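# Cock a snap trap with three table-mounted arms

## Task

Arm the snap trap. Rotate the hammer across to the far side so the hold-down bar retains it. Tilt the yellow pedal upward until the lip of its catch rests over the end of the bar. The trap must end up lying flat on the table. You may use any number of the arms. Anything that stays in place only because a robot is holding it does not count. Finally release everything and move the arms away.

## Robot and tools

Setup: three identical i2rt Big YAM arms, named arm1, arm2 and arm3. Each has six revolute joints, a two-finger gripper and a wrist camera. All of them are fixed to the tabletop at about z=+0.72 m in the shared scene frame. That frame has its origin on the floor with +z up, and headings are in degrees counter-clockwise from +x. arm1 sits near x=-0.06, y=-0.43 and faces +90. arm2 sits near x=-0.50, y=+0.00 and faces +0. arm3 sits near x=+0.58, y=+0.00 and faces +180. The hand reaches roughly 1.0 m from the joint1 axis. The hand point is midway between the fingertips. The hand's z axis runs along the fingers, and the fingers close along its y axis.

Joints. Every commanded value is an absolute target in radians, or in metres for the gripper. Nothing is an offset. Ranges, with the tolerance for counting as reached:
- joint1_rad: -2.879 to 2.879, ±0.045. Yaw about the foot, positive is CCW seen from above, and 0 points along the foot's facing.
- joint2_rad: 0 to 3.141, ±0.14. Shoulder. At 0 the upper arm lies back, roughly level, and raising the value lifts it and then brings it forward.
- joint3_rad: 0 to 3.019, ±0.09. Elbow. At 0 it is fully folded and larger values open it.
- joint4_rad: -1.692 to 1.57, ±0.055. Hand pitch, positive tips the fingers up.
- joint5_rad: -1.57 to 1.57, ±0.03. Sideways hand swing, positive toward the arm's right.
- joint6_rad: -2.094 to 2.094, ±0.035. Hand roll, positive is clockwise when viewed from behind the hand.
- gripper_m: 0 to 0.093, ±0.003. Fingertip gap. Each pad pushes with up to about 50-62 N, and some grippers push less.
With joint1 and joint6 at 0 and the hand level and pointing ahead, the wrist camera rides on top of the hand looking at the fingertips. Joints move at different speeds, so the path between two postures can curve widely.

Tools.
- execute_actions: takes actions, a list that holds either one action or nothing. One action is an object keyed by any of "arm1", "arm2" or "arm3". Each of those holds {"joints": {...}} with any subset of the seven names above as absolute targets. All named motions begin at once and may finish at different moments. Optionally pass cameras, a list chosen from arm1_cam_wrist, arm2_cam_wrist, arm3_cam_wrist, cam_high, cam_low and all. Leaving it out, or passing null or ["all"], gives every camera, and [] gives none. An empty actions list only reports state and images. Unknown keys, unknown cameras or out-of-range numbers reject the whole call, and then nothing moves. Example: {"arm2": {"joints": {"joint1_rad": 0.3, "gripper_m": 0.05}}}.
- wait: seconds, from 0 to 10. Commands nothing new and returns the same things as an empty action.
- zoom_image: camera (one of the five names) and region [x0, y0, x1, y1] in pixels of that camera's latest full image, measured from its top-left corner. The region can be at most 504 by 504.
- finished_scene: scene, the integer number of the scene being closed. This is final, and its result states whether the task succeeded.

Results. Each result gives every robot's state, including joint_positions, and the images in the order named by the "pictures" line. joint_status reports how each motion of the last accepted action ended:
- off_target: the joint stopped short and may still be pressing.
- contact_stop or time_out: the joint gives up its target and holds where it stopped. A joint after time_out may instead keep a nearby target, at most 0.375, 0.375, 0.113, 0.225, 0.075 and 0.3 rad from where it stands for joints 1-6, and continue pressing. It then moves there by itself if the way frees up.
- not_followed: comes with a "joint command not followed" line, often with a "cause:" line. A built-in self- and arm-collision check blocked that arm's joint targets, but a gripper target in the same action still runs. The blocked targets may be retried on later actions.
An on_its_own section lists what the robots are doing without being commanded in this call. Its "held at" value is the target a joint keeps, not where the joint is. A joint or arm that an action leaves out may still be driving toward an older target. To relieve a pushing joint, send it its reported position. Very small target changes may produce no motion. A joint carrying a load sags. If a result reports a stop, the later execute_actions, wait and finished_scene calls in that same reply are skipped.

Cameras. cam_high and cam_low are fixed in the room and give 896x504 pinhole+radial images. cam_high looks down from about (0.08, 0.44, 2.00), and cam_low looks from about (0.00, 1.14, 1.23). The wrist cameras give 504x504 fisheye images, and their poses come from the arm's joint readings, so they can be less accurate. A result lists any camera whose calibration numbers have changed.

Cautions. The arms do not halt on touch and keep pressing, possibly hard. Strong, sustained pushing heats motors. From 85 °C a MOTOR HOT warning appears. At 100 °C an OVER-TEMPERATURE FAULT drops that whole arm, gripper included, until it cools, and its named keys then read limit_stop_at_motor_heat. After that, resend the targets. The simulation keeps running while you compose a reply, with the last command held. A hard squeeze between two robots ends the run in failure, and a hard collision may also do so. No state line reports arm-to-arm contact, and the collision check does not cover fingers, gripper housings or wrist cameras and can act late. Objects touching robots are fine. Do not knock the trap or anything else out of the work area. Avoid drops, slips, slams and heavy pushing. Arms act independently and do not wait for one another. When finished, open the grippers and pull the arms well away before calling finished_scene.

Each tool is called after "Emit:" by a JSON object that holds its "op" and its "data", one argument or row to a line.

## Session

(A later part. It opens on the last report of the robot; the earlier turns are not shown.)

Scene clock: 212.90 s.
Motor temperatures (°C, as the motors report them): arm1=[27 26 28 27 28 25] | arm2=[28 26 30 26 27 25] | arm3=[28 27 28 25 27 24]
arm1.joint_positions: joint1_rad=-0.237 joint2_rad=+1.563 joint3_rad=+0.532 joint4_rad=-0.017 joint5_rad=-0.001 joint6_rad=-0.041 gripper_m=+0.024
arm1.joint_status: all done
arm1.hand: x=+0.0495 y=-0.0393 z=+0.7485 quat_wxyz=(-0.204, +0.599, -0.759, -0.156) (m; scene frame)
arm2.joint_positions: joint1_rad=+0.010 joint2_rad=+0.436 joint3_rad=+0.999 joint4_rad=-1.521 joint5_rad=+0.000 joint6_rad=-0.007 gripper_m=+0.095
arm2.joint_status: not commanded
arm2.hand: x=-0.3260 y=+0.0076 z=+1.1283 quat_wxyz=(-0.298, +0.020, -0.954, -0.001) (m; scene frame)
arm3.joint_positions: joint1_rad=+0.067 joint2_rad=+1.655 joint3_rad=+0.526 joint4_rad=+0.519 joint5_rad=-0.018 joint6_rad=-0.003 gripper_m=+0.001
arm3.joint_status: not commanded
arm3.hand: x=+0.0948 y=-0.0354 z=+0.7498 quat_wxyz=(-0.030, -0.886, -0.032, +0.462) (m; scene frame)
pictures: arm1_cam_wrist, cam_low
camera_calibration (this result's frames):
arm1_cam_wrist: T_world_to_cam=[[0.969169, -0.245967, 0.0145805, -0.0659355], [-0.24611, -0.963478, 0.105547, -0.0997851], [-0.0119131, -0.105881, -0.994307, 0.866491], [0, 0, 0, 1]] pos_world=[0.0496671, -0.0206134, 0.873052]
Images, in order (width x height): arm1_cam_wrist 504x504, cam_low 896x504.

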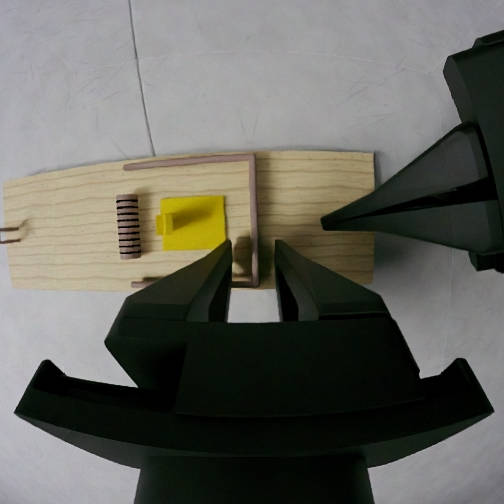

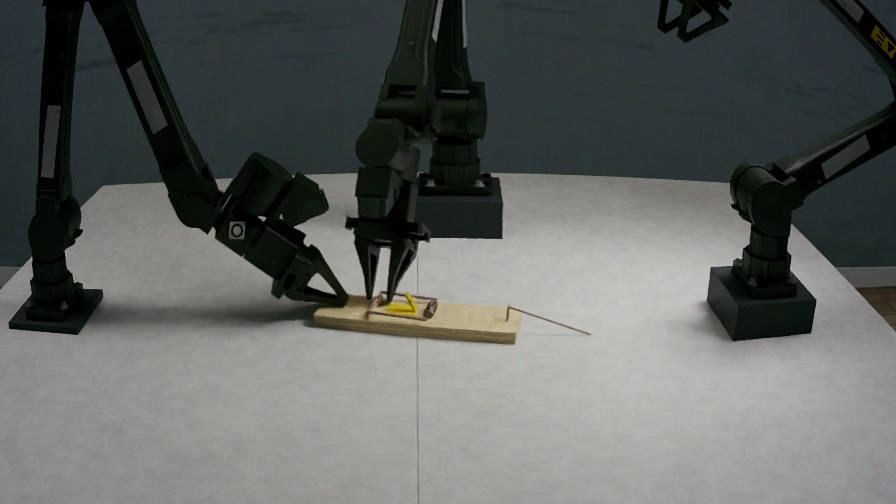

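Emit:
{"op": "execute_actions", "data": {
  "actions": [
    {"arm1":{"joints":{"joint3_rad":0.525,"joint2_rad":1.565,"gripper_m":0}}}
  ],
  "cameras": ["arm1_cam_wrist"]
}}

Emit:
{"op": "execute_actions", "data": {
  "actions": [
    {"arm1":{"joints":{"joint2_rad":1.47,"joint1_rad":-0.225}}}
  ],
  "cameras": ["arm1_cam_wrist","cam_low"]
}}

Scene clock: 221.27 s.
Motor temperatures (°C, as the motors report them): arm1=[27 26 28 27 28 25] | arm2=[28 26 31 26 27 25] | arm3=[28 27 28 25 27 24]
arm1.joint_positions: joint1_rad=-0.235 joint2_rad=+1.560 joint3_rad=+0.532 joint4_rad=-0.017 joint5_rad=+0.005 joint6_rad=-0.041 gripper_m=+0.002
arm1.joint_status: all done
arm1.hand: x=+0.0501 y=-0.0389 z=+0.7497 quat_wxyz=(-0.207, +0.598, -0.759, -0.154) (m; scene frame)
arm2.joint_positions: joint1_rad=+0.010 joint2_rad=+0.436 joint3_rad=+0.999 joint4_rad=-1.521 joint5_rad=+0.000 joint6_rad=-0.007 gripper_m=+0.095
arm2.joint_status: not commanded
arm2.hand: x=-0.3260 y=+0.0076 z=+1.1283 quat_wxyz=(-0.298, +0.020, -0.954, -0.001) (m; scene frame)
arm3.joint_positions: joint1_rad=+0.067 joint2_rad=+1.656 joint3_rad=+0.528 joint4_rad=+0.519 joint5_rad=-0.019 joint6_rad=-0.003 gripper_m=+0.001
arm3.joint_status: not commanded
arm3.hand: x=+0.0943 y=-0.0355 z=+0.7498 quat_wxyz=(-0.030, -0.886, -0.032, +0.462) (m; scene frame)
pictures: arm1_cam_wrist
camera_calibration (this result's frames):
arm1_cam_wrist: T_world_to_cam=[[0.968607, -0.24781, 0.0197483, -0.0703242], [-0.248513, -0.963175, 0.10264, -0.0971147], [-0.00641423, -0.104326, -0.994522, 0.867644], [0, 0, 0, 1]] pos_world=[0.0495475, -0.0204479, 0.874248]
Images, in order (width x height): arm1_cam_wrist 504x504.

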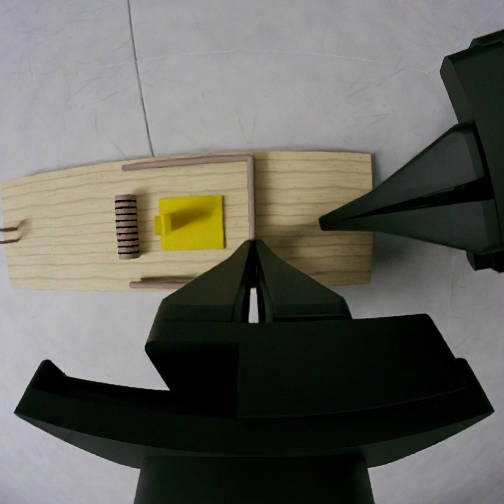

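Scene clock: 222.00 s.
Motor temperatures (°C, as the motors report them): arm1=[27 26 28 27 28 25] | arm2=[28 26 31 26 27 25] | arm3=[28 27 28 25 27 24]
arm1.joint_positions: joint1_rad=-0.233 joint2_rad=+1.507 joint3_rad=+0.521 joint4_rad=-0.041 joint5_rad=+0.001 joint6_rad=-0.041 gripper_m=+0.002
arm1.joint_status: all done
arm1.hand: x=+0.0479 y=-0.0413 z=+0.7633 quat_wxyz=(-0.213, +0.598, -0.756, -0.161) (m; scene frame)
arm2.joint_positions: joint1_rad=+0.010 joint2_rad=+0.436 joint3_rad=+0.999 joint4_rad=-1.521 joint5_rad=+0.000 joint6_rad=-0.007 gripper_m=+0.095
arm2.joint_status: not commanded
arm2.hand: x=-0.3260 y=+0.0076 z=+1.1283 quat_wxyz=(-0.298, +0.020, -0.954, -0.001) (m; scene frame)
arm3.joint_positions: joint1_rad=+0.067 joint2_rad=+1.657 joint3_rad=+0.533 joint4_rad=+0.519 joint5_rad=-0.021 joint6_rad=-0.003 gripper_m=+0.001
arm3.joint_status: not commanded
arm3.hand: x=+0.0922 y=-0.0360 z=+0.7509 quat_wxyz=(-0.031, -0.885, -0.033, +0.464) (m; scene frame)
pictures: arm1_cam_wrist, cam_low
camera_calibration (this result's frames):
arm1_cam_wrist: T_world_to_cam=[[0.969643, -0.24393, 0.0170584, -0.0669357], [-0.244491, -0.96598, 0.0843039, -0.08764], [-0.00408616, -0.0859153, -0.996294, 0.882964], [0, 0, 0, 1]] pos_world=[0.0470844, -0.0251259, 0.888222]
Images, in order (width x height): arm1_cam_wrist 504x504, cam_low 896x504.

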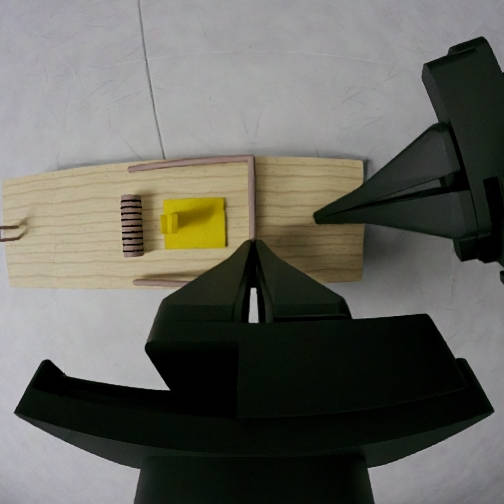

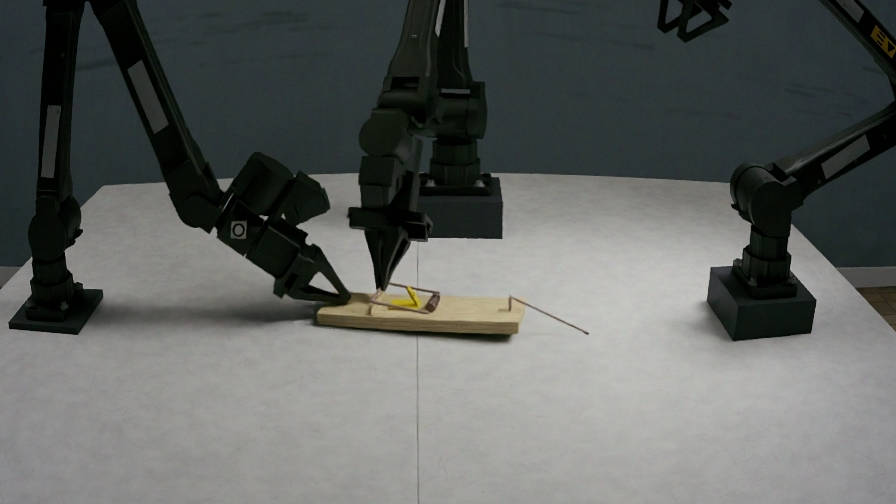

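Emit:
{"op": "execute_actions", "data": {
  "actions": [
    {"arm1":{"joints":{"joint2_rad":1.55}},"arm2":{"joints":{"joint1_rad":0.088,"joint2_rad":1.0,"joint3_rad":0.45,"joint4_rad":0.06,"gripper_m":0}}}
  ],
  "cameras": []
}}

Emit:
{"op": "execute_actions", "data": {
  "actions": [
    {"arm2":{"joints":{"joint2_rad":1.41}}}
  ]
}}

Scene clock: 242.10 s.
Motor temperatures (°C, as the motors report them): arm1=[27 26 28 27 28 25] | arm2=[28 26 31 26 27 25] | arm3=[28 27 28 25 27 24]
arm1.joint_positions: joint1_rad=-0.232 joint2_rad=+1.543 joint3_rad=+0.521 joint4_rad=-0.040 joint5_rad=-0.002 joint6_rad=-0.041 gripper_m=+0.002
arm1.joint_status: all done
arm1.hand: x=+0.0456 y=-0.0463 z=+0.7500 quat_wxyz=(-0.199, +0.602, -0.759, -0.152) (m; scene frame)
arm2.joint_positions: joint1_rad=+0.083 joint2_rad=+0.997 joint3_rad=+0.440 joint4_rad=+0.043 joint5_rad=+0.000 joint6_rad=-0.007 gripper_m=+0.001
arm2.joint_status: all done
arm2.hand: x=-0.0893 y=+0.0440 z=+0.9347 quat_wxyz=(-0.501, +0.050, -0.864, -0.022) (m; scene frame)
arm3.joint_positions: joint1_rad=+0.067 joint2_rad=+1.659 joint3_rad=+0.533 joint4_rad=+0.517 joint5_rad=-0.020 joint6_rad=-0.003 gripper_m=+0.001
arm3.joint_status: not commanded
arm3.hand: x=+0.0924 y=-0.0359 z=+0.7498 quat_wxyz=(-0.031, -0.886, -0.033, +0.462) (m; scene frame)
pictures: none
No camera images: the call's "cameras" was empty. Leave "cameras" out to get every camera's image.

Scene clock: 243.13 s.
Motor temperatures (°C, as the motors report them): arm1=[27 26 28 27 28 25] | arm2=[28 26 31 26 27 25] | arm3=[28 27 28 25 27 24]
arm1.joint_positions: joint1_rad=-0.232 joint2_rad=+1.543 joint3_rad=+0.521 joint4_rad=-0.040 joint5_rad=-0.002 joint6_rad=-0.041 gripper_m=+0.002
arm1.joint_status: not commanded
arm1.hand: x=+0.0456 y=-0.0463 z=+0.7500 quat_wxyz=(-0.199, +0.602, -0.759, -0.152) (m; scene frame)
arm2.joint_positions: joint1_rad=+0.083 joint2_rad=+1.402 joint3_rad=+0.440 joint4_rad=+0.049 joint5_rad=+0.000 joint6_rad=-0.007 gripper_m=+0.001
arm2.joint_status: all done
arm2.hand: x=-0.1080 y=+0.0410 z=+0.7794 quat_wxyz=(-0.319, +0.054, -0.946, -0.013) (m; scene frame)
arm3.joint_positions: joint1_rad=+0.067 joint2_rad=+1.659 joint3_rad=+0.533 joint4_rad=+0.517 joint5_rad=-0.020 joint6_rad=-0.003 gripper_m=+0.001
arm3.joint_status: not commanded
arm3.hand: x=+0.0924 y=-0.0359 z=+0.7498 quat_wxyz=(-0.031, -0.886, -0.033, +0.462) (m; scene frame)
pictures: arm1_cam_wrist, arm2_cam_wrist, arm3_cam_wrist, cam_high, cam_low
camera_calibration (this result's frames):
arm1_cam_wrist: T_world_to_cam=[[0.970499, -0.240693, 0.0140747, -0.0633285], [-0.24063, -0.963278, 0.11913, -0.118048], [-0.0151159, -0.119003, -0.992779, 0.865543], [0, 0, 0, 1]] pos_world=[0.0461378, -0.0259542, 0.874247]
arm2_cam_wrist: T_world_to_cam=[[0.0997722, -0.995008, -0.00211095, 0.0524358], [-0.994486, -0.0996505, -0.0326847, -0.0689046], [0.0323112, 0.00536034, -0.999463, 0.908755], [0, 0, 0, 1]] pos_world=[-0.103119, 0.0404364, 0.906126]
arm3_cam_wrist: T_world_to_cam=[[-0.0780273, 0.996837, -0.0150617, 0.0533362], [0.941334, 0.0686905, -0.330411, 0.17225], [-0.328331, -0.0399592, -0.943717, 0.859917], [0, 0, 0, 1]] pos_world=[0.124355, -0.0306379, 0.869235]
Images, in order (width x height): arm1_cam_wrist 504x504, arm2_cam_wrist 504x504, arm3_cam_wrist 504x504, cam_high 896x504, cam_low 896x504.

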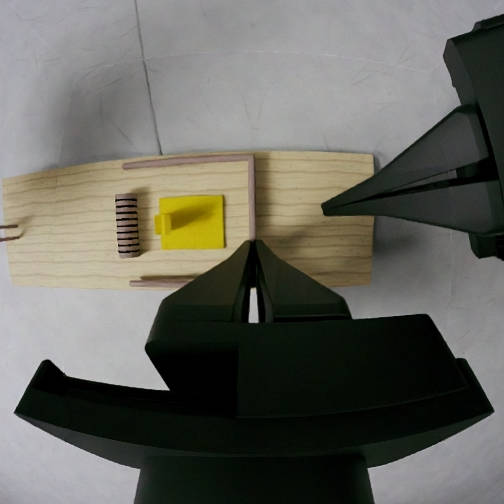

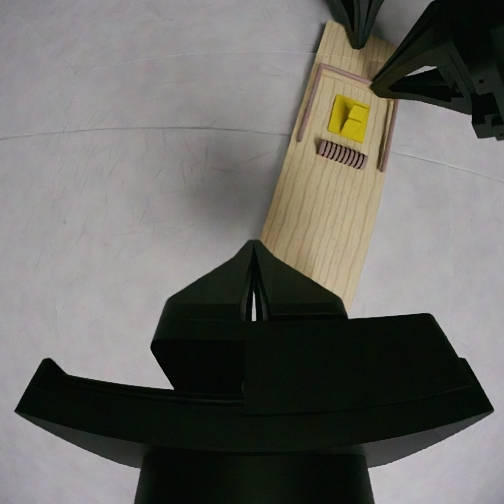

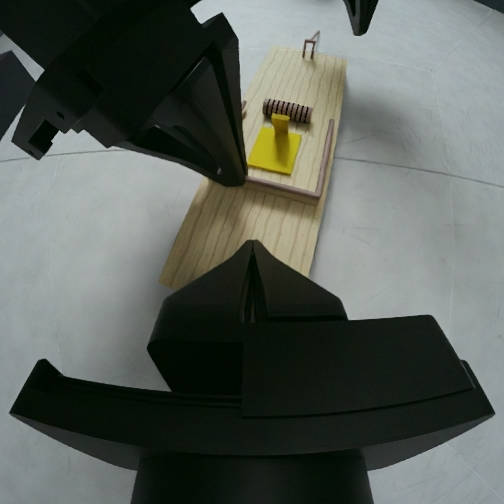

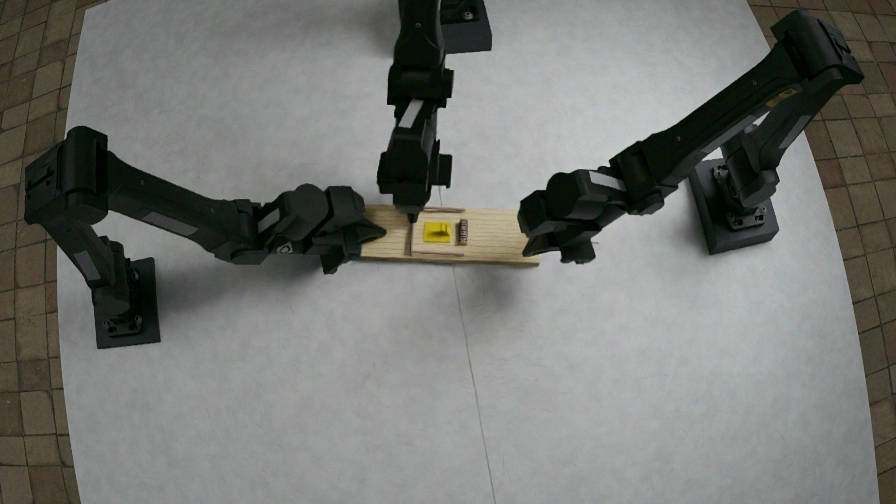

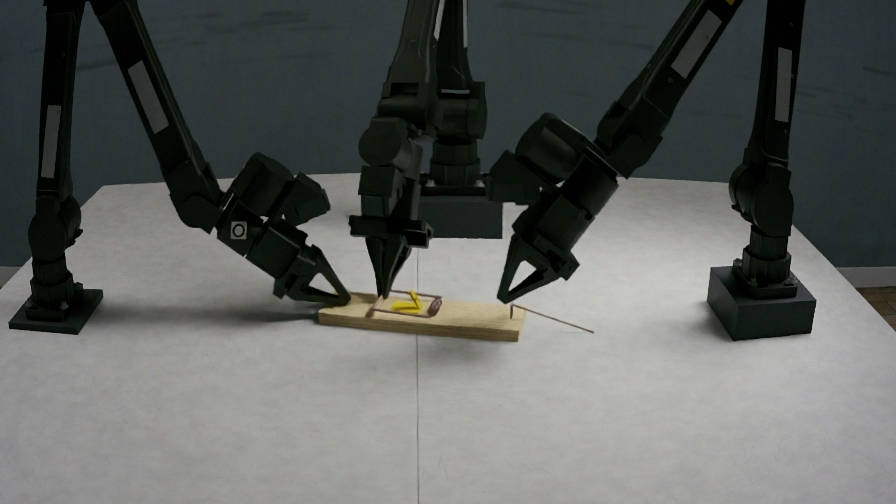

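Emit:
{"op": "execute_actions", "data": {
  "actions": [
    {"arm2":{"joints":{"joint1_rad":0.034,"joint2_rad":1.44}}}
  ],
  "cameras": []
}}

Emit:
{"op": "execute_actions", "data": {
  "actions": [
    {"arm2":{"joints":{"joint2_rad":1.54,"joint3_rad":0.48}}}
  ],
  "cameras": ["arm2_cam_wrist","cam_high","cam_low"]
}}

Scene clock: 251.13 s.
Motor temperatures (°C, as the motors report them): arm1=[27 26 28 27 28 25] | arm2=[28 27 30 26 27 25] | arm3=[28 27 28 25 27 24]
arm1.joint_positions: joint1_rad=-0.232 joint2_rad=+1.543 joint3_rad=+0.521 joint4_rad=-0.040 joint5_rad=-0.002 joint6_rad=-0.041 gripper_m=+0.002
arm1.joint_status: not commanded
arm1.hand: x=+0.0456 y=-0.0463 z=+0.7500 quat_wxyz=(-0.199, +0.602, -0.759, -0.152) (m; scene frame)
arm2.joint_positions: joint1_rad=+0.037 joint2_rad=+1.423 joint3_rad=+0.440 joint4_rad=+0.049 joint5_rad=+0.000 joint6_rad=-0.007 gripper_m=+0.001
arm2.joint_status: all done
arm2.hand: x=-0.1093 y=+0.0227 z=+0.7718 quat_wxyz=(-0.310, +0.032, -0.950, -0.005) (m; scene frame)
arm3.joint_positions: joint1_rad=+0.067 joint2_rad=+1.659 joint3_rad=+0.533 joint4_rad=+0.517 joint5_rad=-0.020 joint6_rad=-0.003 gripper_m=+0.001
arm3.joint_status: not commanded
arm3.hand: x=+0.0924 y=-0.0359 z=+0.7498 quat_wxyz=(-0.031, -0.886, -0.033, +0.462) (m; scene frame)
pictures: none
No camera images: the call's "cameras" was empty. Leave "cameras" out to get every camera's image.

Scene clock: 251.93 s.
Motor temperatures (°C, as the motors report them): arm1=[27 26 28 27 28 25] | arm2=[28 27 30 26 27 25] | arm3=[28 27 28 25 27 24]
arm1.joint_positions: joint1_rad=-0.232 joint2_rad=+1.543 joint3_rad=+0.521 joint4_rad=-0.040 joint5_rad=-0.002 joint6_rad=-0.041 gripper_m=+0.002
arm1.joint_status: not commanded
arm1.hand: x=+0.0456 y=-0.0463 z=+0.7500 quat_wxyz=(-0.199, +0.602, -0.759, -0.152) (m; scene frame)
arm2.joint_positions: joint1_rad=+0.037 joint2_rad=+1.517 joint3_rad=+0.463 joint4_rad=+0.056 joint5_rad=+0.000 joint6_rad=-0.007 gripper_m=+0.001
arm2.joint_status: all done
arm2.hand: x=-0.1094 y=+0.0225 z=+0.7459 quat_wxyz=(-0.279, +0.033, -0.960, -0.004) (m; scene frame)
arm3.joint_positions: joint1_rad=+0.067 joint2_rad=+1.659 joint3_rad=+0.533 joint4_rad=+0.517 joint5_rad=-0.020 joint6_rad=-0.003 gripper_m=+0.001
arm3.joint_status: not commanded
arm3.hand: x=+0.0924 y=-0.0359 z=+0.7498 quat_wxyz=(-0.031, -0.886, -0.033, +0.462) (m; scene frame)
pictures: arm2_cam_wrist, cam_high, cam_low
camera_calibration (this result's frames):
arm2_cam_wrist: T_world_to_cam=[[0.0530595, -0.998591, -0.00129135, 0.0284305], [-0.997254, -0.0530553, 0.0516669, -0.137497], [-0.0516626, -0.00145361, -0.998664, 0.86575], [0, 0, 0, 1]] pos_world=[-0.0939007, 0.0223539, 0.871733]
Images, in order (width x height): arm2_cam_wrist 504x504, cam_high 896x504, cam_low 896x504.

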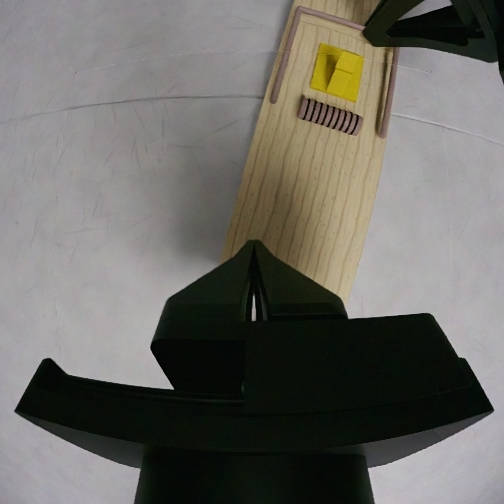

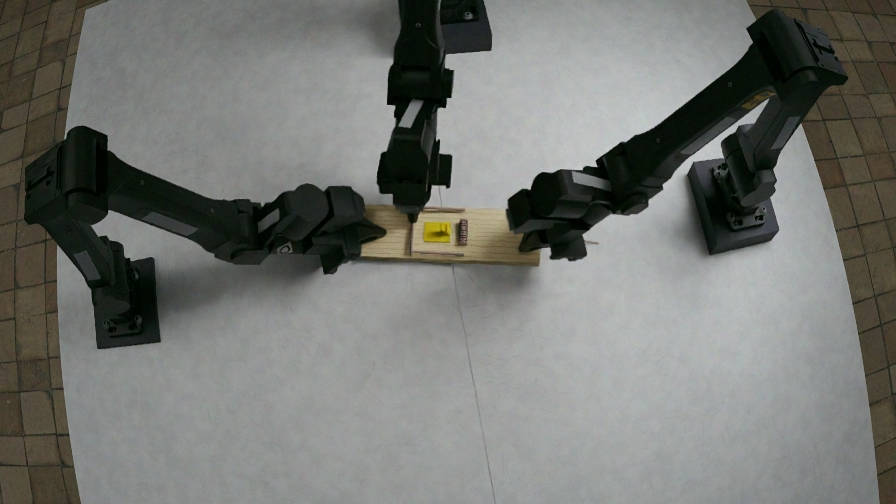

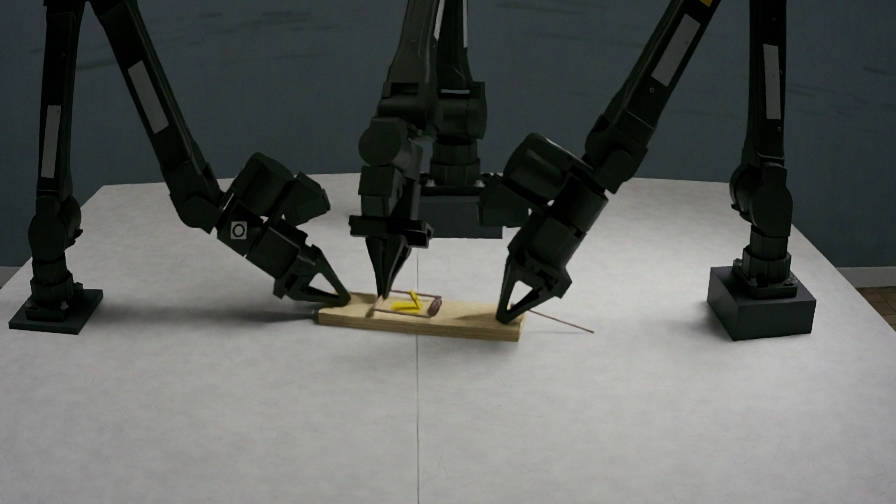

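Emit:
{"op": "execute_actions", "data": {
  "actions": [
    {"arm1":{"joints":{"joint1_rad":-0.195,"joint2_rad":1.40,"joint3_rad":0.575,"joint4_rad":-0.165,"joint6_rad":-0.02}},"arm2":{"joints":{"joint2_rad":1.58}},"arm3":{"joints":{"joint2_rad":1.72}}}
  ],
  "cameras": ["arm1_cam_wrist","cam_low"]
}}

Scene clock: 280.73 s.
Motor temperatures (°C, as the motors report them): arm1=[27 26 29 27 28 25] | arm2=[28 27 30 26 27 25] | arm3=[28 27 28 25 27 24]
arm1.joint_positions: joint1_rad=-0.202 joint2_rad=+1.432 joint3_rad=+0.530 joint4_rad=-0.152 joint5_rad=+0.003 joint6_rad=-0.017 gripper_m=+0.002
arm1.joint_status: all done
arm1.hand: x=+0.0344 y=-0.0464 z=+0.7812 quat_wxyz=(-0.199, +0.603, -0.756, -0.158) (m; scene frame)
arm2.joint_positions: joint1_rad=+0.037 joint2_rad=+1.532 joint3_rad=+0.475 joint4_rad=+0.062 joint5_rad=+0.000 joint6_rad=-0.007 gripper_m=+0.001
arm2.joint_status: all done
arm2.hand: x=-0.1043 y=+0.0228 z=+0.7448 quat_wxyz=(-0.280, +0.033, -0.959, -0.004) (m; scene frame)
arm3.joint_positions: joint1_rad=+0.067 joint2_rad=+1.666 joint3_rad=+0.541 joint4_rad=+0.517 joint5_rad=-0.022 joint6_rad=-0.003 gripper_m=+0.001
arm3.joint_status: all done
arm3.hand: x=+0.0897 y=-0.0364 z=+0.7493 quat_wxyz=(-0.031, -0.885, -0.033, +0.462) (m; scene frame)
pictures: arm1_cam_wrist, cam_low
camera_calibration (this result's frames):
arm1_cam_wrist: T_world_to_cam=[[0.972101, -0.234479, 0.00618536, -0.0465134], [-0.23371, -0.965995, 0.110605, -0.118302], [-0.0199595, -0.108965, -0.993845, 0.897886], [0, 0, 0, 1]] pos_world=[0.0354889, -0.0273471, 0.905732]
Images, in order (width x height): arm1_cam_wrist 504x504, cam_low 896x504.

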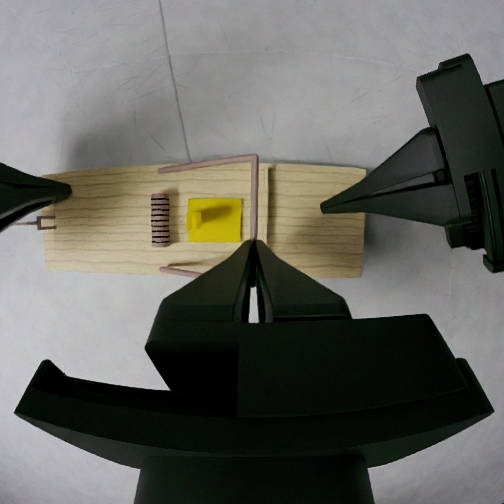

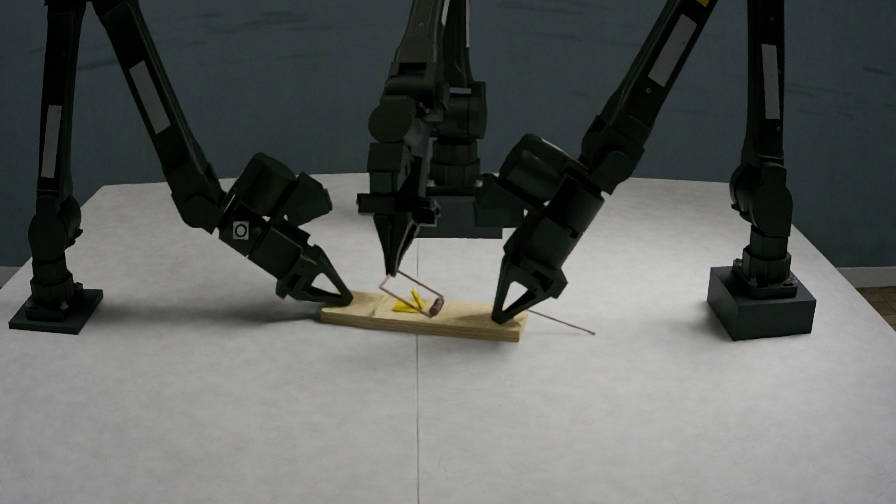

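Emit:
{"op": "execute_actions", "data": {
  "actions": [
    {"arm1":{"joints":{"joint1_rad":-0.115,"joint2_rad":1.325,"joint3_rad":0.605,"joint4_rad":-0.275,"joint6_rad":0.06}}}
  ],
  "cameras": ["cam_high","cam_low"]
}}

Scene clock: 288.47 s.
Motor temperatures (°C, as the motors report them): arm1=[27 26 30 27 28 25] | arm2=[28 27 30 26 27 25] | arm3=[28 27 28 25 27 24]
arm1.joint_positions: joint1_rad=-0.140 joint2_rad=+1.358 joint3_rad=+0.541 joint4_rad=-0.262 joint5_rad=+0.017 joint6_rad=+0.072 gripper_m=+0.002
arm1.joint_status: all done
arm1.hand: x=+0.0114 y=-0.0509 z=+0.7997 quat_wxyz=(-0.182, +0.593, -0.768, -0.160) (m; scene frame)
arm2.joint_positions: joint1_rad=+0.037 joint2_rad=+1.532 joint3_rad=+0.475 joint4_rad=+0.063 joint5_rad=+0.000 joint6_rad=-0.007 gripper_m=+0.001
arm2.joint_status: not commanded
arm2.hand: x=-0.1043 y=+0.0228 z=+0.7449 quat_wxyz=(-0.281, +0.033, -0.959, -0.004) (m; scene frame)
arm3.joint_positions: joint1_rad=+0.067 joint2_rad=+1.669 joint3_rad=+0.545 joint4_rad=+0.517 joint5_rad=-0.022 joint6_rad=-0.003 gripper_m=+0.001
arm3.joint_status: not commanded
arm3.hand: x=+0.0880 y=-0.0366 z=+0.7496 quat_wxyz=(-0.031, -0.885, -0.033, +0.463) (m; scene frame)
pictures: cam_high, cam_low
Images, in order (width x height): cam_high 896x504, cam_low 896x504.

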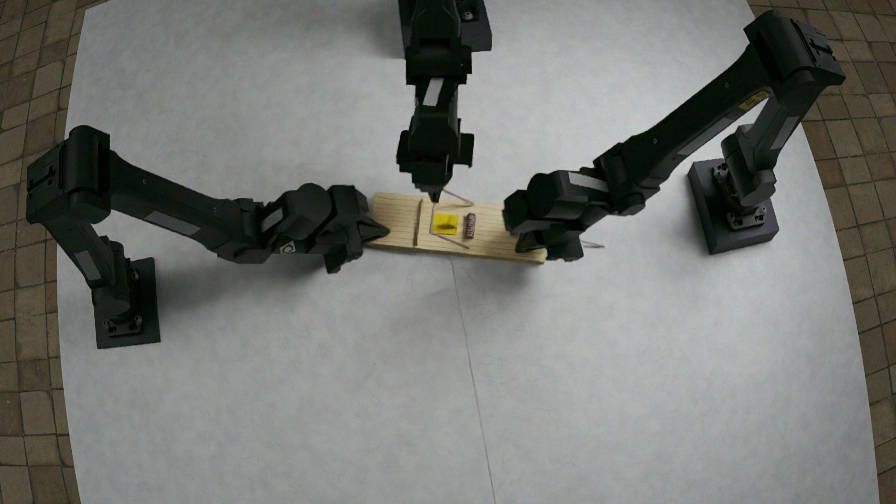

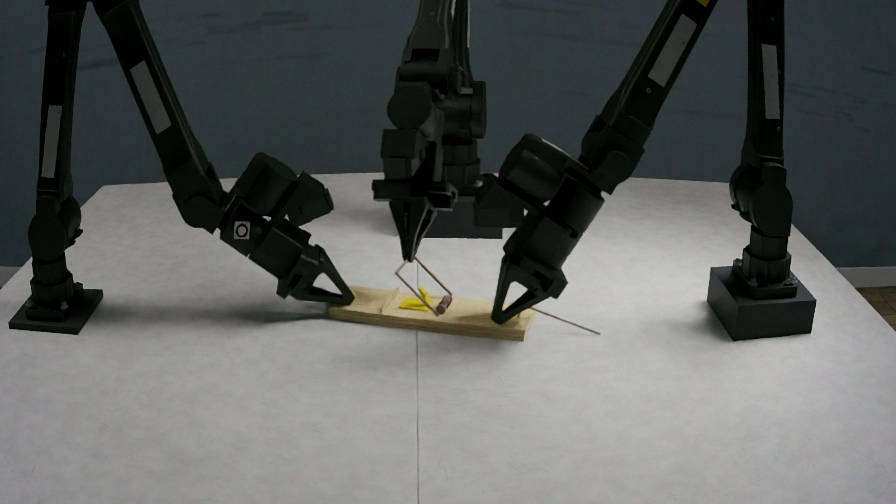

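Emit:
{"op": "execute_actions", "data": {
  "actions": [
    {"arm2":{"joints":{"joint2_rad":1.62,"joint3_rad":0.43,"joint4_rad":0.0}},"arm3":{"joints":{"joint2_rad":1.52}}}
  ],
  "cameras": []
}}

Emit:
{"op": "execute_actions", "data": {
  "actions": [
    {"arm3":{"joints":{"joint1_rad":0.118,"joint3_rad":0.69,"joint4_rad":0.10,"gripper_m":0.03}}}
  ]
}}

Scene clock: 324.80 s.
Motor temperatures (°C, as the motors report them): arm1=[27 26 33 27 28 25] | arm2=[28 27 30 26 27 25] | arm3=[28 27 28 25 27 24]
arm1.joint_positions: joint1_rad=-0.145 joint2_rad=+1.355 joint3_rad=+0.541 joint4_rad=-0.277 joint5_rad=+0.031 joint6_rad=+0.080 gripper_m=+0.002
arm1.joint_status: not commanded
arm1.hand: x=+0.0149 y=-0.0545 z=+0.7992 quat_wxyz=(-0.182, +0.588, -0.773, -0.151) (m; scene frame)
arm2.joint_positions: joint1_rad=+0.037 joint2_rad=+1.524 joint3_rad=+0.474 joint4_rad=+0.045 joint5_rad=-0.001 joint6_rad=-0.007 gripper_m=+0.001
arm2.joint_status: all done
arm2.hand: x=-0.1069 y=+0.0229 z=+0.7455 quat_wxyz=(-0.276, +0.033, -0.961, -0.005) (m; scene frame)
arm3.joint_positions: joint1_rad=+0.067 joint2_rad=+1.518 joint3_rad=+0.529 joint4_rad=+0.488 joint5_rad=-0.019 joint6_rad=-0.003 gripper_m=+0.001
arm3.joint_status: all done
arm3.hand: x=+0.0859 y=-0.0352 z=+0.8088 quat_wxyz=(-0.031, -0.859, -0.031, +0.510) (m; scene frame)
pictures: none
No camera images: the call's "cameras" was empty. Leave "cameras" out to get every camera's image.

Scene clock: 325.90 s.
Motor temperatures (°C, as the motors report them): arm1=[27 26 33 27 29 25] | arm2=[28 27 29 26 27 25] | arm3=[28 27 28 25 27 24]
arm1.joint_positions: joint1_rad=-0.145 joint2_rad=+1.355 joint3_rad=+0.541 joint4_rad=-0.277 joint5_rad=+0.031 joint6_rad=+0.080 gripper_m=+0.002
arm1.joint_status: not commanded
arm1.hand: x=+0.0149 y=-0.0545 z=+0.7992 quat_wxyz=(-0.182, +0.588, -0.773, -0.151) (m; scene frame)
arm2.joint_positions: joint1_rad=+0.037 joint2_rad=+1.524 joint3_rad=+0.474 joint4_rad=+0.045 joint5_rad=-0.001 joint6_rad=-0.007 gripper_m=+0.001
arm2.joint_status: not commanded
arm2.hand: x=-0.1069 y=+0.0229 z=+0.7455 quat_wxyz=(-0.276, +0.033, -0.961, -0.005) (m; scene frame)
arm3.joint_positions: joint1_rad=+0.110 joint2_rad=+1.521 joint3_rad=+0.659 joint4_rad=+0.110 joint5_rad=-0.018 joint6_rad=-0.003 gripper_m=+0.030
arm3.joint_status: all done
arm3.hand: x=+0.0843 y=-0.0568 z=+0.7883 quat_wxyz=(-0.036, -0.915, -0.053, +0.398) (m; scene frame)
pictures: arm1_cam_wrist, arm2_cam_wrist, arm3_cam_wrist, cam_high, cam_low
camera_calibration (this result's frames):
arm1_cam_wrist: T_world_to_cam=[[0.961755, -0.273584, -0.013385, -0.0159293], [-0.268743, -0.951931, 0.146985, -0.160444], [-0.0529544, -0.137767, -0.989048, 0.909554], [0, 0, 0, 1]] pos_world=[0.0203668, -0.0317829, 0.922962]
arm2_cam_wrist: T_world_to_cam=[[0.0536141, -0.998559, -0.00222169, 0.0293915], [-0.996865, -0.0536525, 0.0581515, -0.139739], [-0.058187, -0.000903017, -0.998305, 0.864503], [0, 0, 0, 1]] pos_world=[-0.090574, 0.0226324, 0.871229]
arm3_cam_wrist: T_world_to_cam=[[-0.118475, 0.992849, -0.0146206, 0.0769333], [0.974529, 0.11344, -0.193453, 0.0857872], [-0.190411, -0.0371675, -0.981001, 0.910622], [0, 0, 0, 1]] pos_world=[0.0989046, -0.0522694, 0.911041]
Images, in order (width x height): arm1_cam_wrist 504x504, arm2_cam_wrist 504x504, arm3_cam_wrist 504x504, cam_high 896x504, cam_low 896x504.

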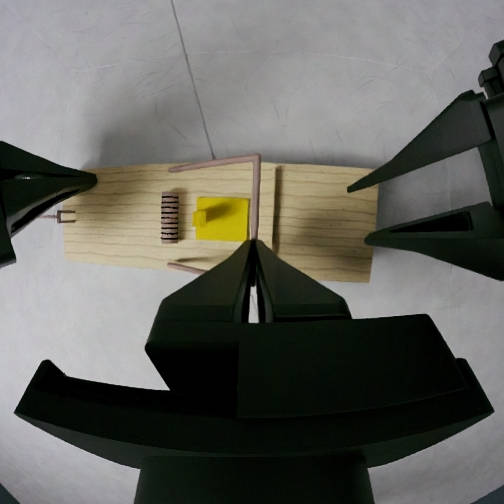

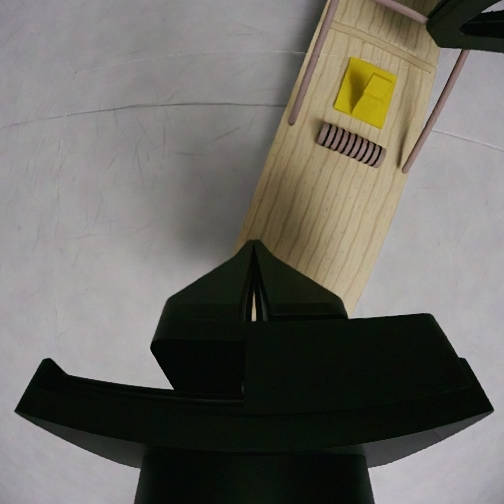

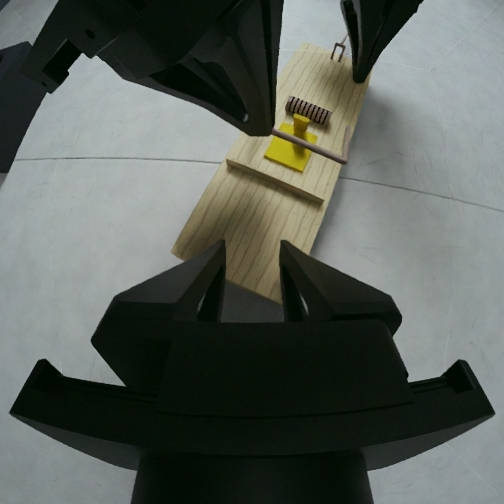

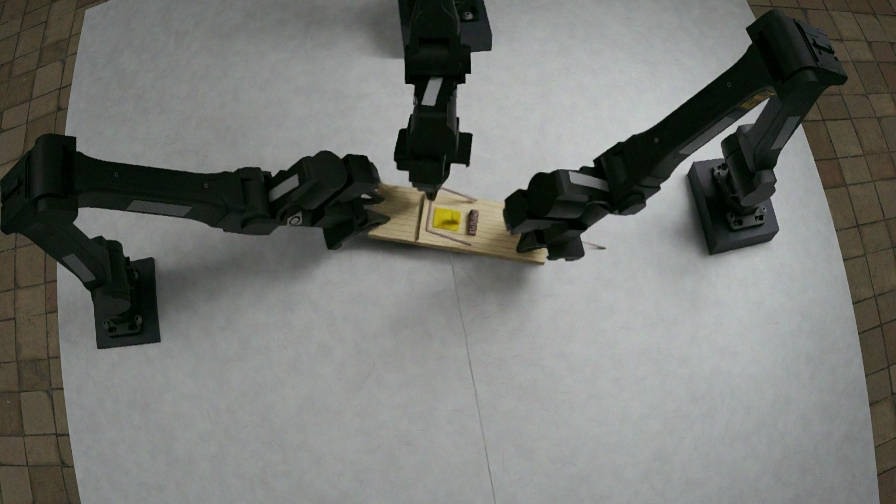

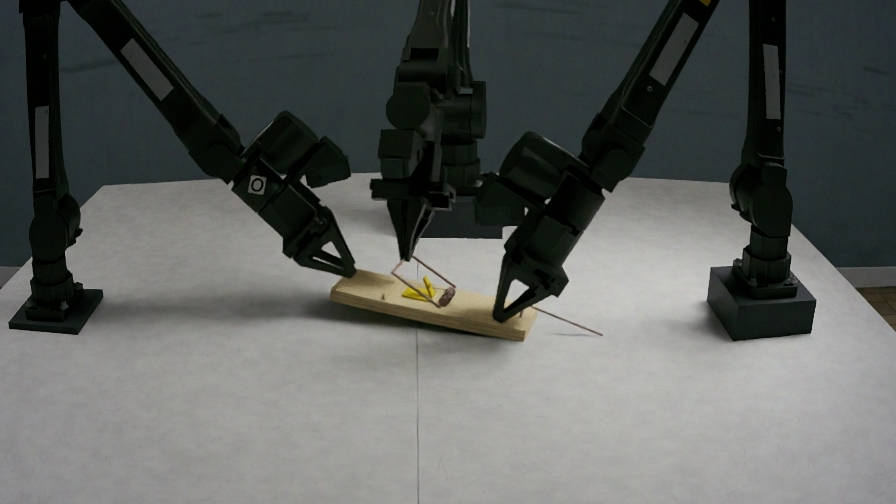

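Emit:
{"op": "execute_actions", "data": {
  "actions": [
    {"arm3":{"joints":{"joint2_rad":1.70,"joint3_rad":0.66,"joint4_rad":0.07}}}
  ],
  "cameras": ["arm1_cam_wrist","cam_high","cam_low"]
}}

Scene clock: 334.37 s.
Motor temperatures (°C, as the motors report them): arm1=[27 26 33 27 29 25] | arm2=[28 27 29 26 27 25] | arm3=[28 27 29 25 27 24]
arm1.joint_positions: joint1_rad=-0.138 joint2_rad=+1.356 joint3_rad=+0.541 joint4_rad=-0.286 joint5_rad=+0.015 joint6_rad=+0.090 gripper_m=+0.002
arm1.joint_status: not commanded
arm1.hand: x=+0.0095 y=-0.0556 z=+0.7979 quat_wxyz=(-0.172, +0.589, -0.774, -0.155) (m; scene frame)
arm2.joint_positions: joint1_rad=+0.036 joint2_rad=+1.534 joint3_rad=+0.477 joint4_rad=+0.045 joint5_rad=+0.002 joint6_rad=-0.007 gripper_m=+0.001
arm2.joint_status: not commanded
arm2.hand: x=-0.1066 y=+0.0218 z=+0.7428 quat_wxyz=(-0.273, +0.032, -0.962, -0.003) (m; scene frame)
arm3.joint_positions: joint1_rad=+0.110 joint2_rad=+1.617 joint3_rad=+0.681 joint4_rad=+0.097 joint5_rad=-0.019 joint6_rad=-0.003 gripper_m=+0.030
arm3.joint_status: all done
arm3.hand: x=+0.0854 y=-0.0575 z=+0.7490 quat_wxyz=(-0.035, -0.932, -0.054, +0.357) (m; scene frame)
pictures: arm1_cam_wrist, cam_high, cam_low
camera_calibration (this result's frames):
arm1_cam_wrist: T_world_to_cam=[[0.962612, -0.269047, -0.031492, 0.00368184], [-0.260984, -0.952287, 0.158228, -0.171813], [-0.0725601, -0.144093, -0.9869, 0.90595], [0, 0, 0, 1]] pos_world=[0.0173511, -0.0320837, 0.921384]
Images, in order (width x height): arm1_cam_wrist 504x504, cam_high 896x504, cam_low 896x504.

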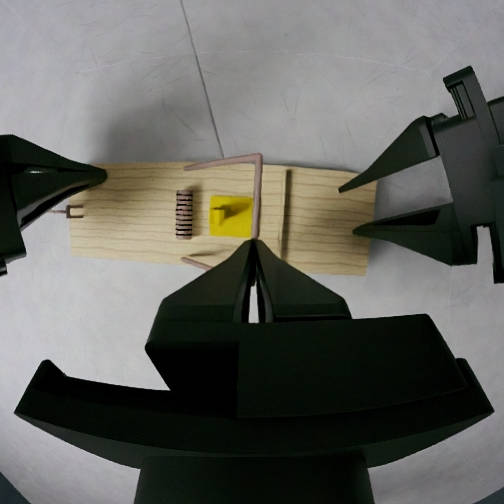

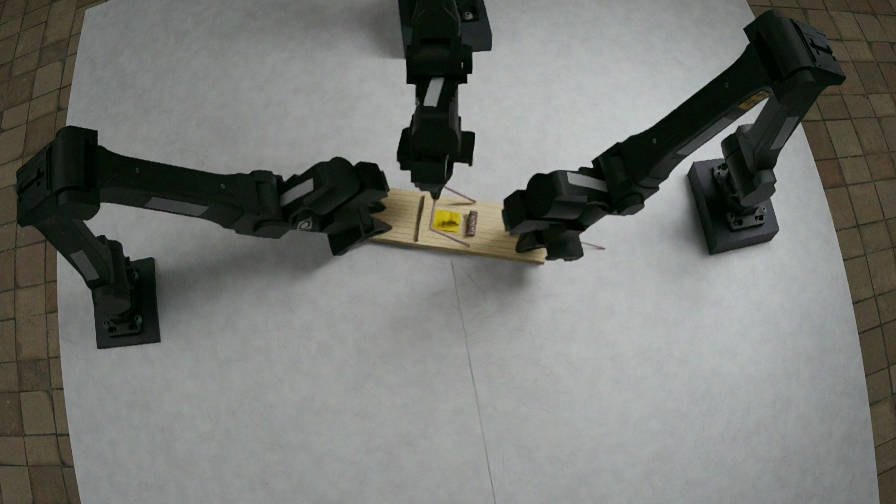

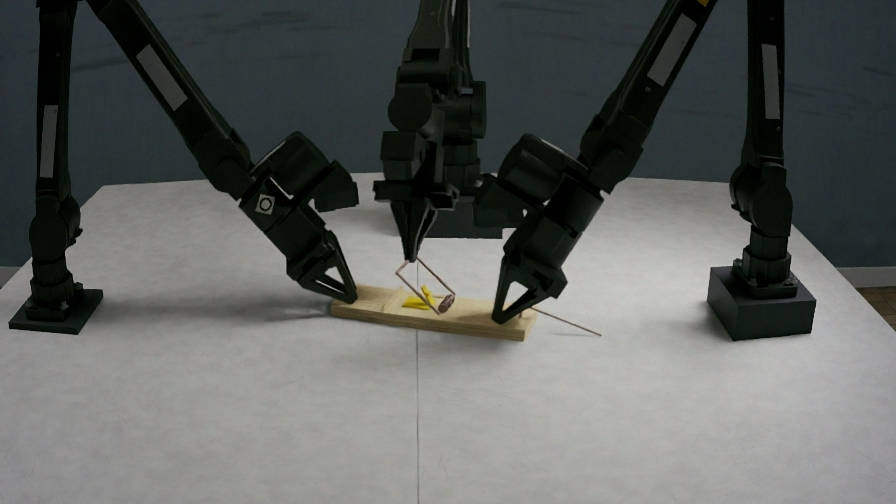

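Emit:
{"op": "execute_actions", "data": {
  "actions": [
    {"arm1":{"joints":{"joint1_rad":-0.055,"joint2_rad":1.295,"joint6_rad":0.2}}}
  ],
  "cameras": ["arm1_cam_wrist","cam_high","cam_low"]
}}

Scene clock: 348.23 s.
Motor temperatures (°C, as the motors report them): arm1=[27 26 33 27 29 25] | arm2=[28 26 29 26 27 25] | arm3=[28 27 28 25 27 24]
arm1.joint_positions: joint1_rad=-0.102 joint2_rad=+1.328 joint3_rad=+0.541 joint4_rad=-0.295 joint5_rad=+0.033 joint6_rad=+0.188 gripper_m=+0.002
arm1.joint_status: joint1_rad time_out (moved +0.036 of +0.083); the others done
arm1.on_its_own: joint1_rad reads -0.102 and still pushes toward -0.055 since a time_out
arm1.hand: x=-0.0008 y=-0.0527 z=+0.8071 quat_wxyz=(-0.174, +0.561, -0.792, -0.167) (m; scene frame)
arm2.joint_positions: joint1_rad=+0.036 joint2_rad=+1.534 joint3_rad=+0.477 joint4_rad=+0.045 joint5_rad=+0.002 joint6_rad=-0.007 gripper_m=+0.001
arm2.joint_status: not commanded
arm2.hand: x=-0.1066 y=+0.0218 z=+0.7428 quat_wxyz=(-0.273, +0.032, -0.962, -0.003) (m; scene frame)
arm3.joint_positions: joint1_rad=+0.110 joint2_rad=+1.617 joint3_rad=+0.681 joint4_rad=+0.097 joint5_rad=-0.019 joint6_rad=-0.003 gripper_m=+0.030
arm3.joint_status: not commanded
arm3.hand: x=+0.0854 y=-0.0575 z=+0.7490 quat_wxyz=(-0.035, -0.932, -0.054, +0.357) (m; scene frame)
pictures: arm1_cam_wrist, cam_high, cam_low
camera_calibration (this result's frames):
arm1_cam_wrist: T_world_to_cam=[[0.943647, -0.32486, -0.0632164, 0.0372597], [-0.31371, -0.938863, 0.14185, -0.159313], [-0.105433, -0.114025, -0.987868, 0.917037], [0, 0, 0, 1]] pos_world=[0.0115477, -0.0329043, 0.930865]
Images, in order (width x height): arm1_cam_wrist 504x504, cam_high 896x504, cam_low 896x504.

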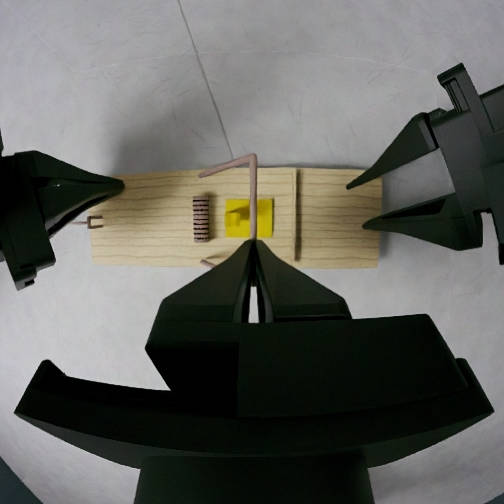

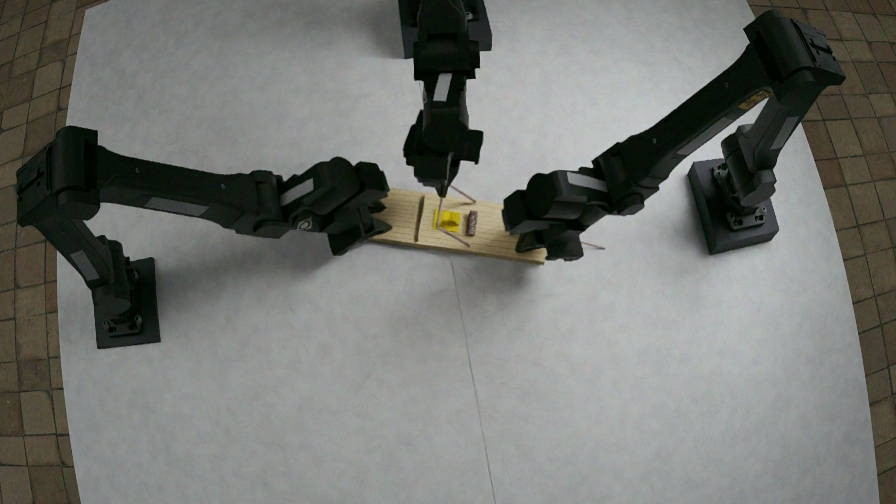

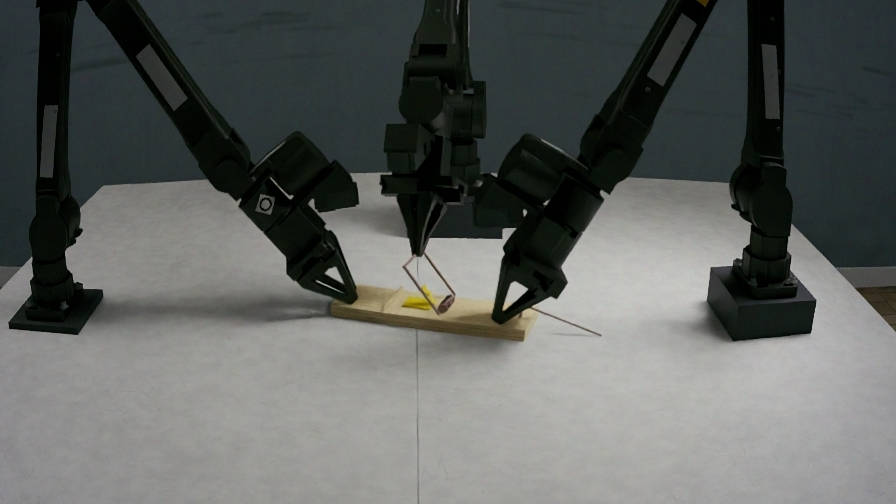

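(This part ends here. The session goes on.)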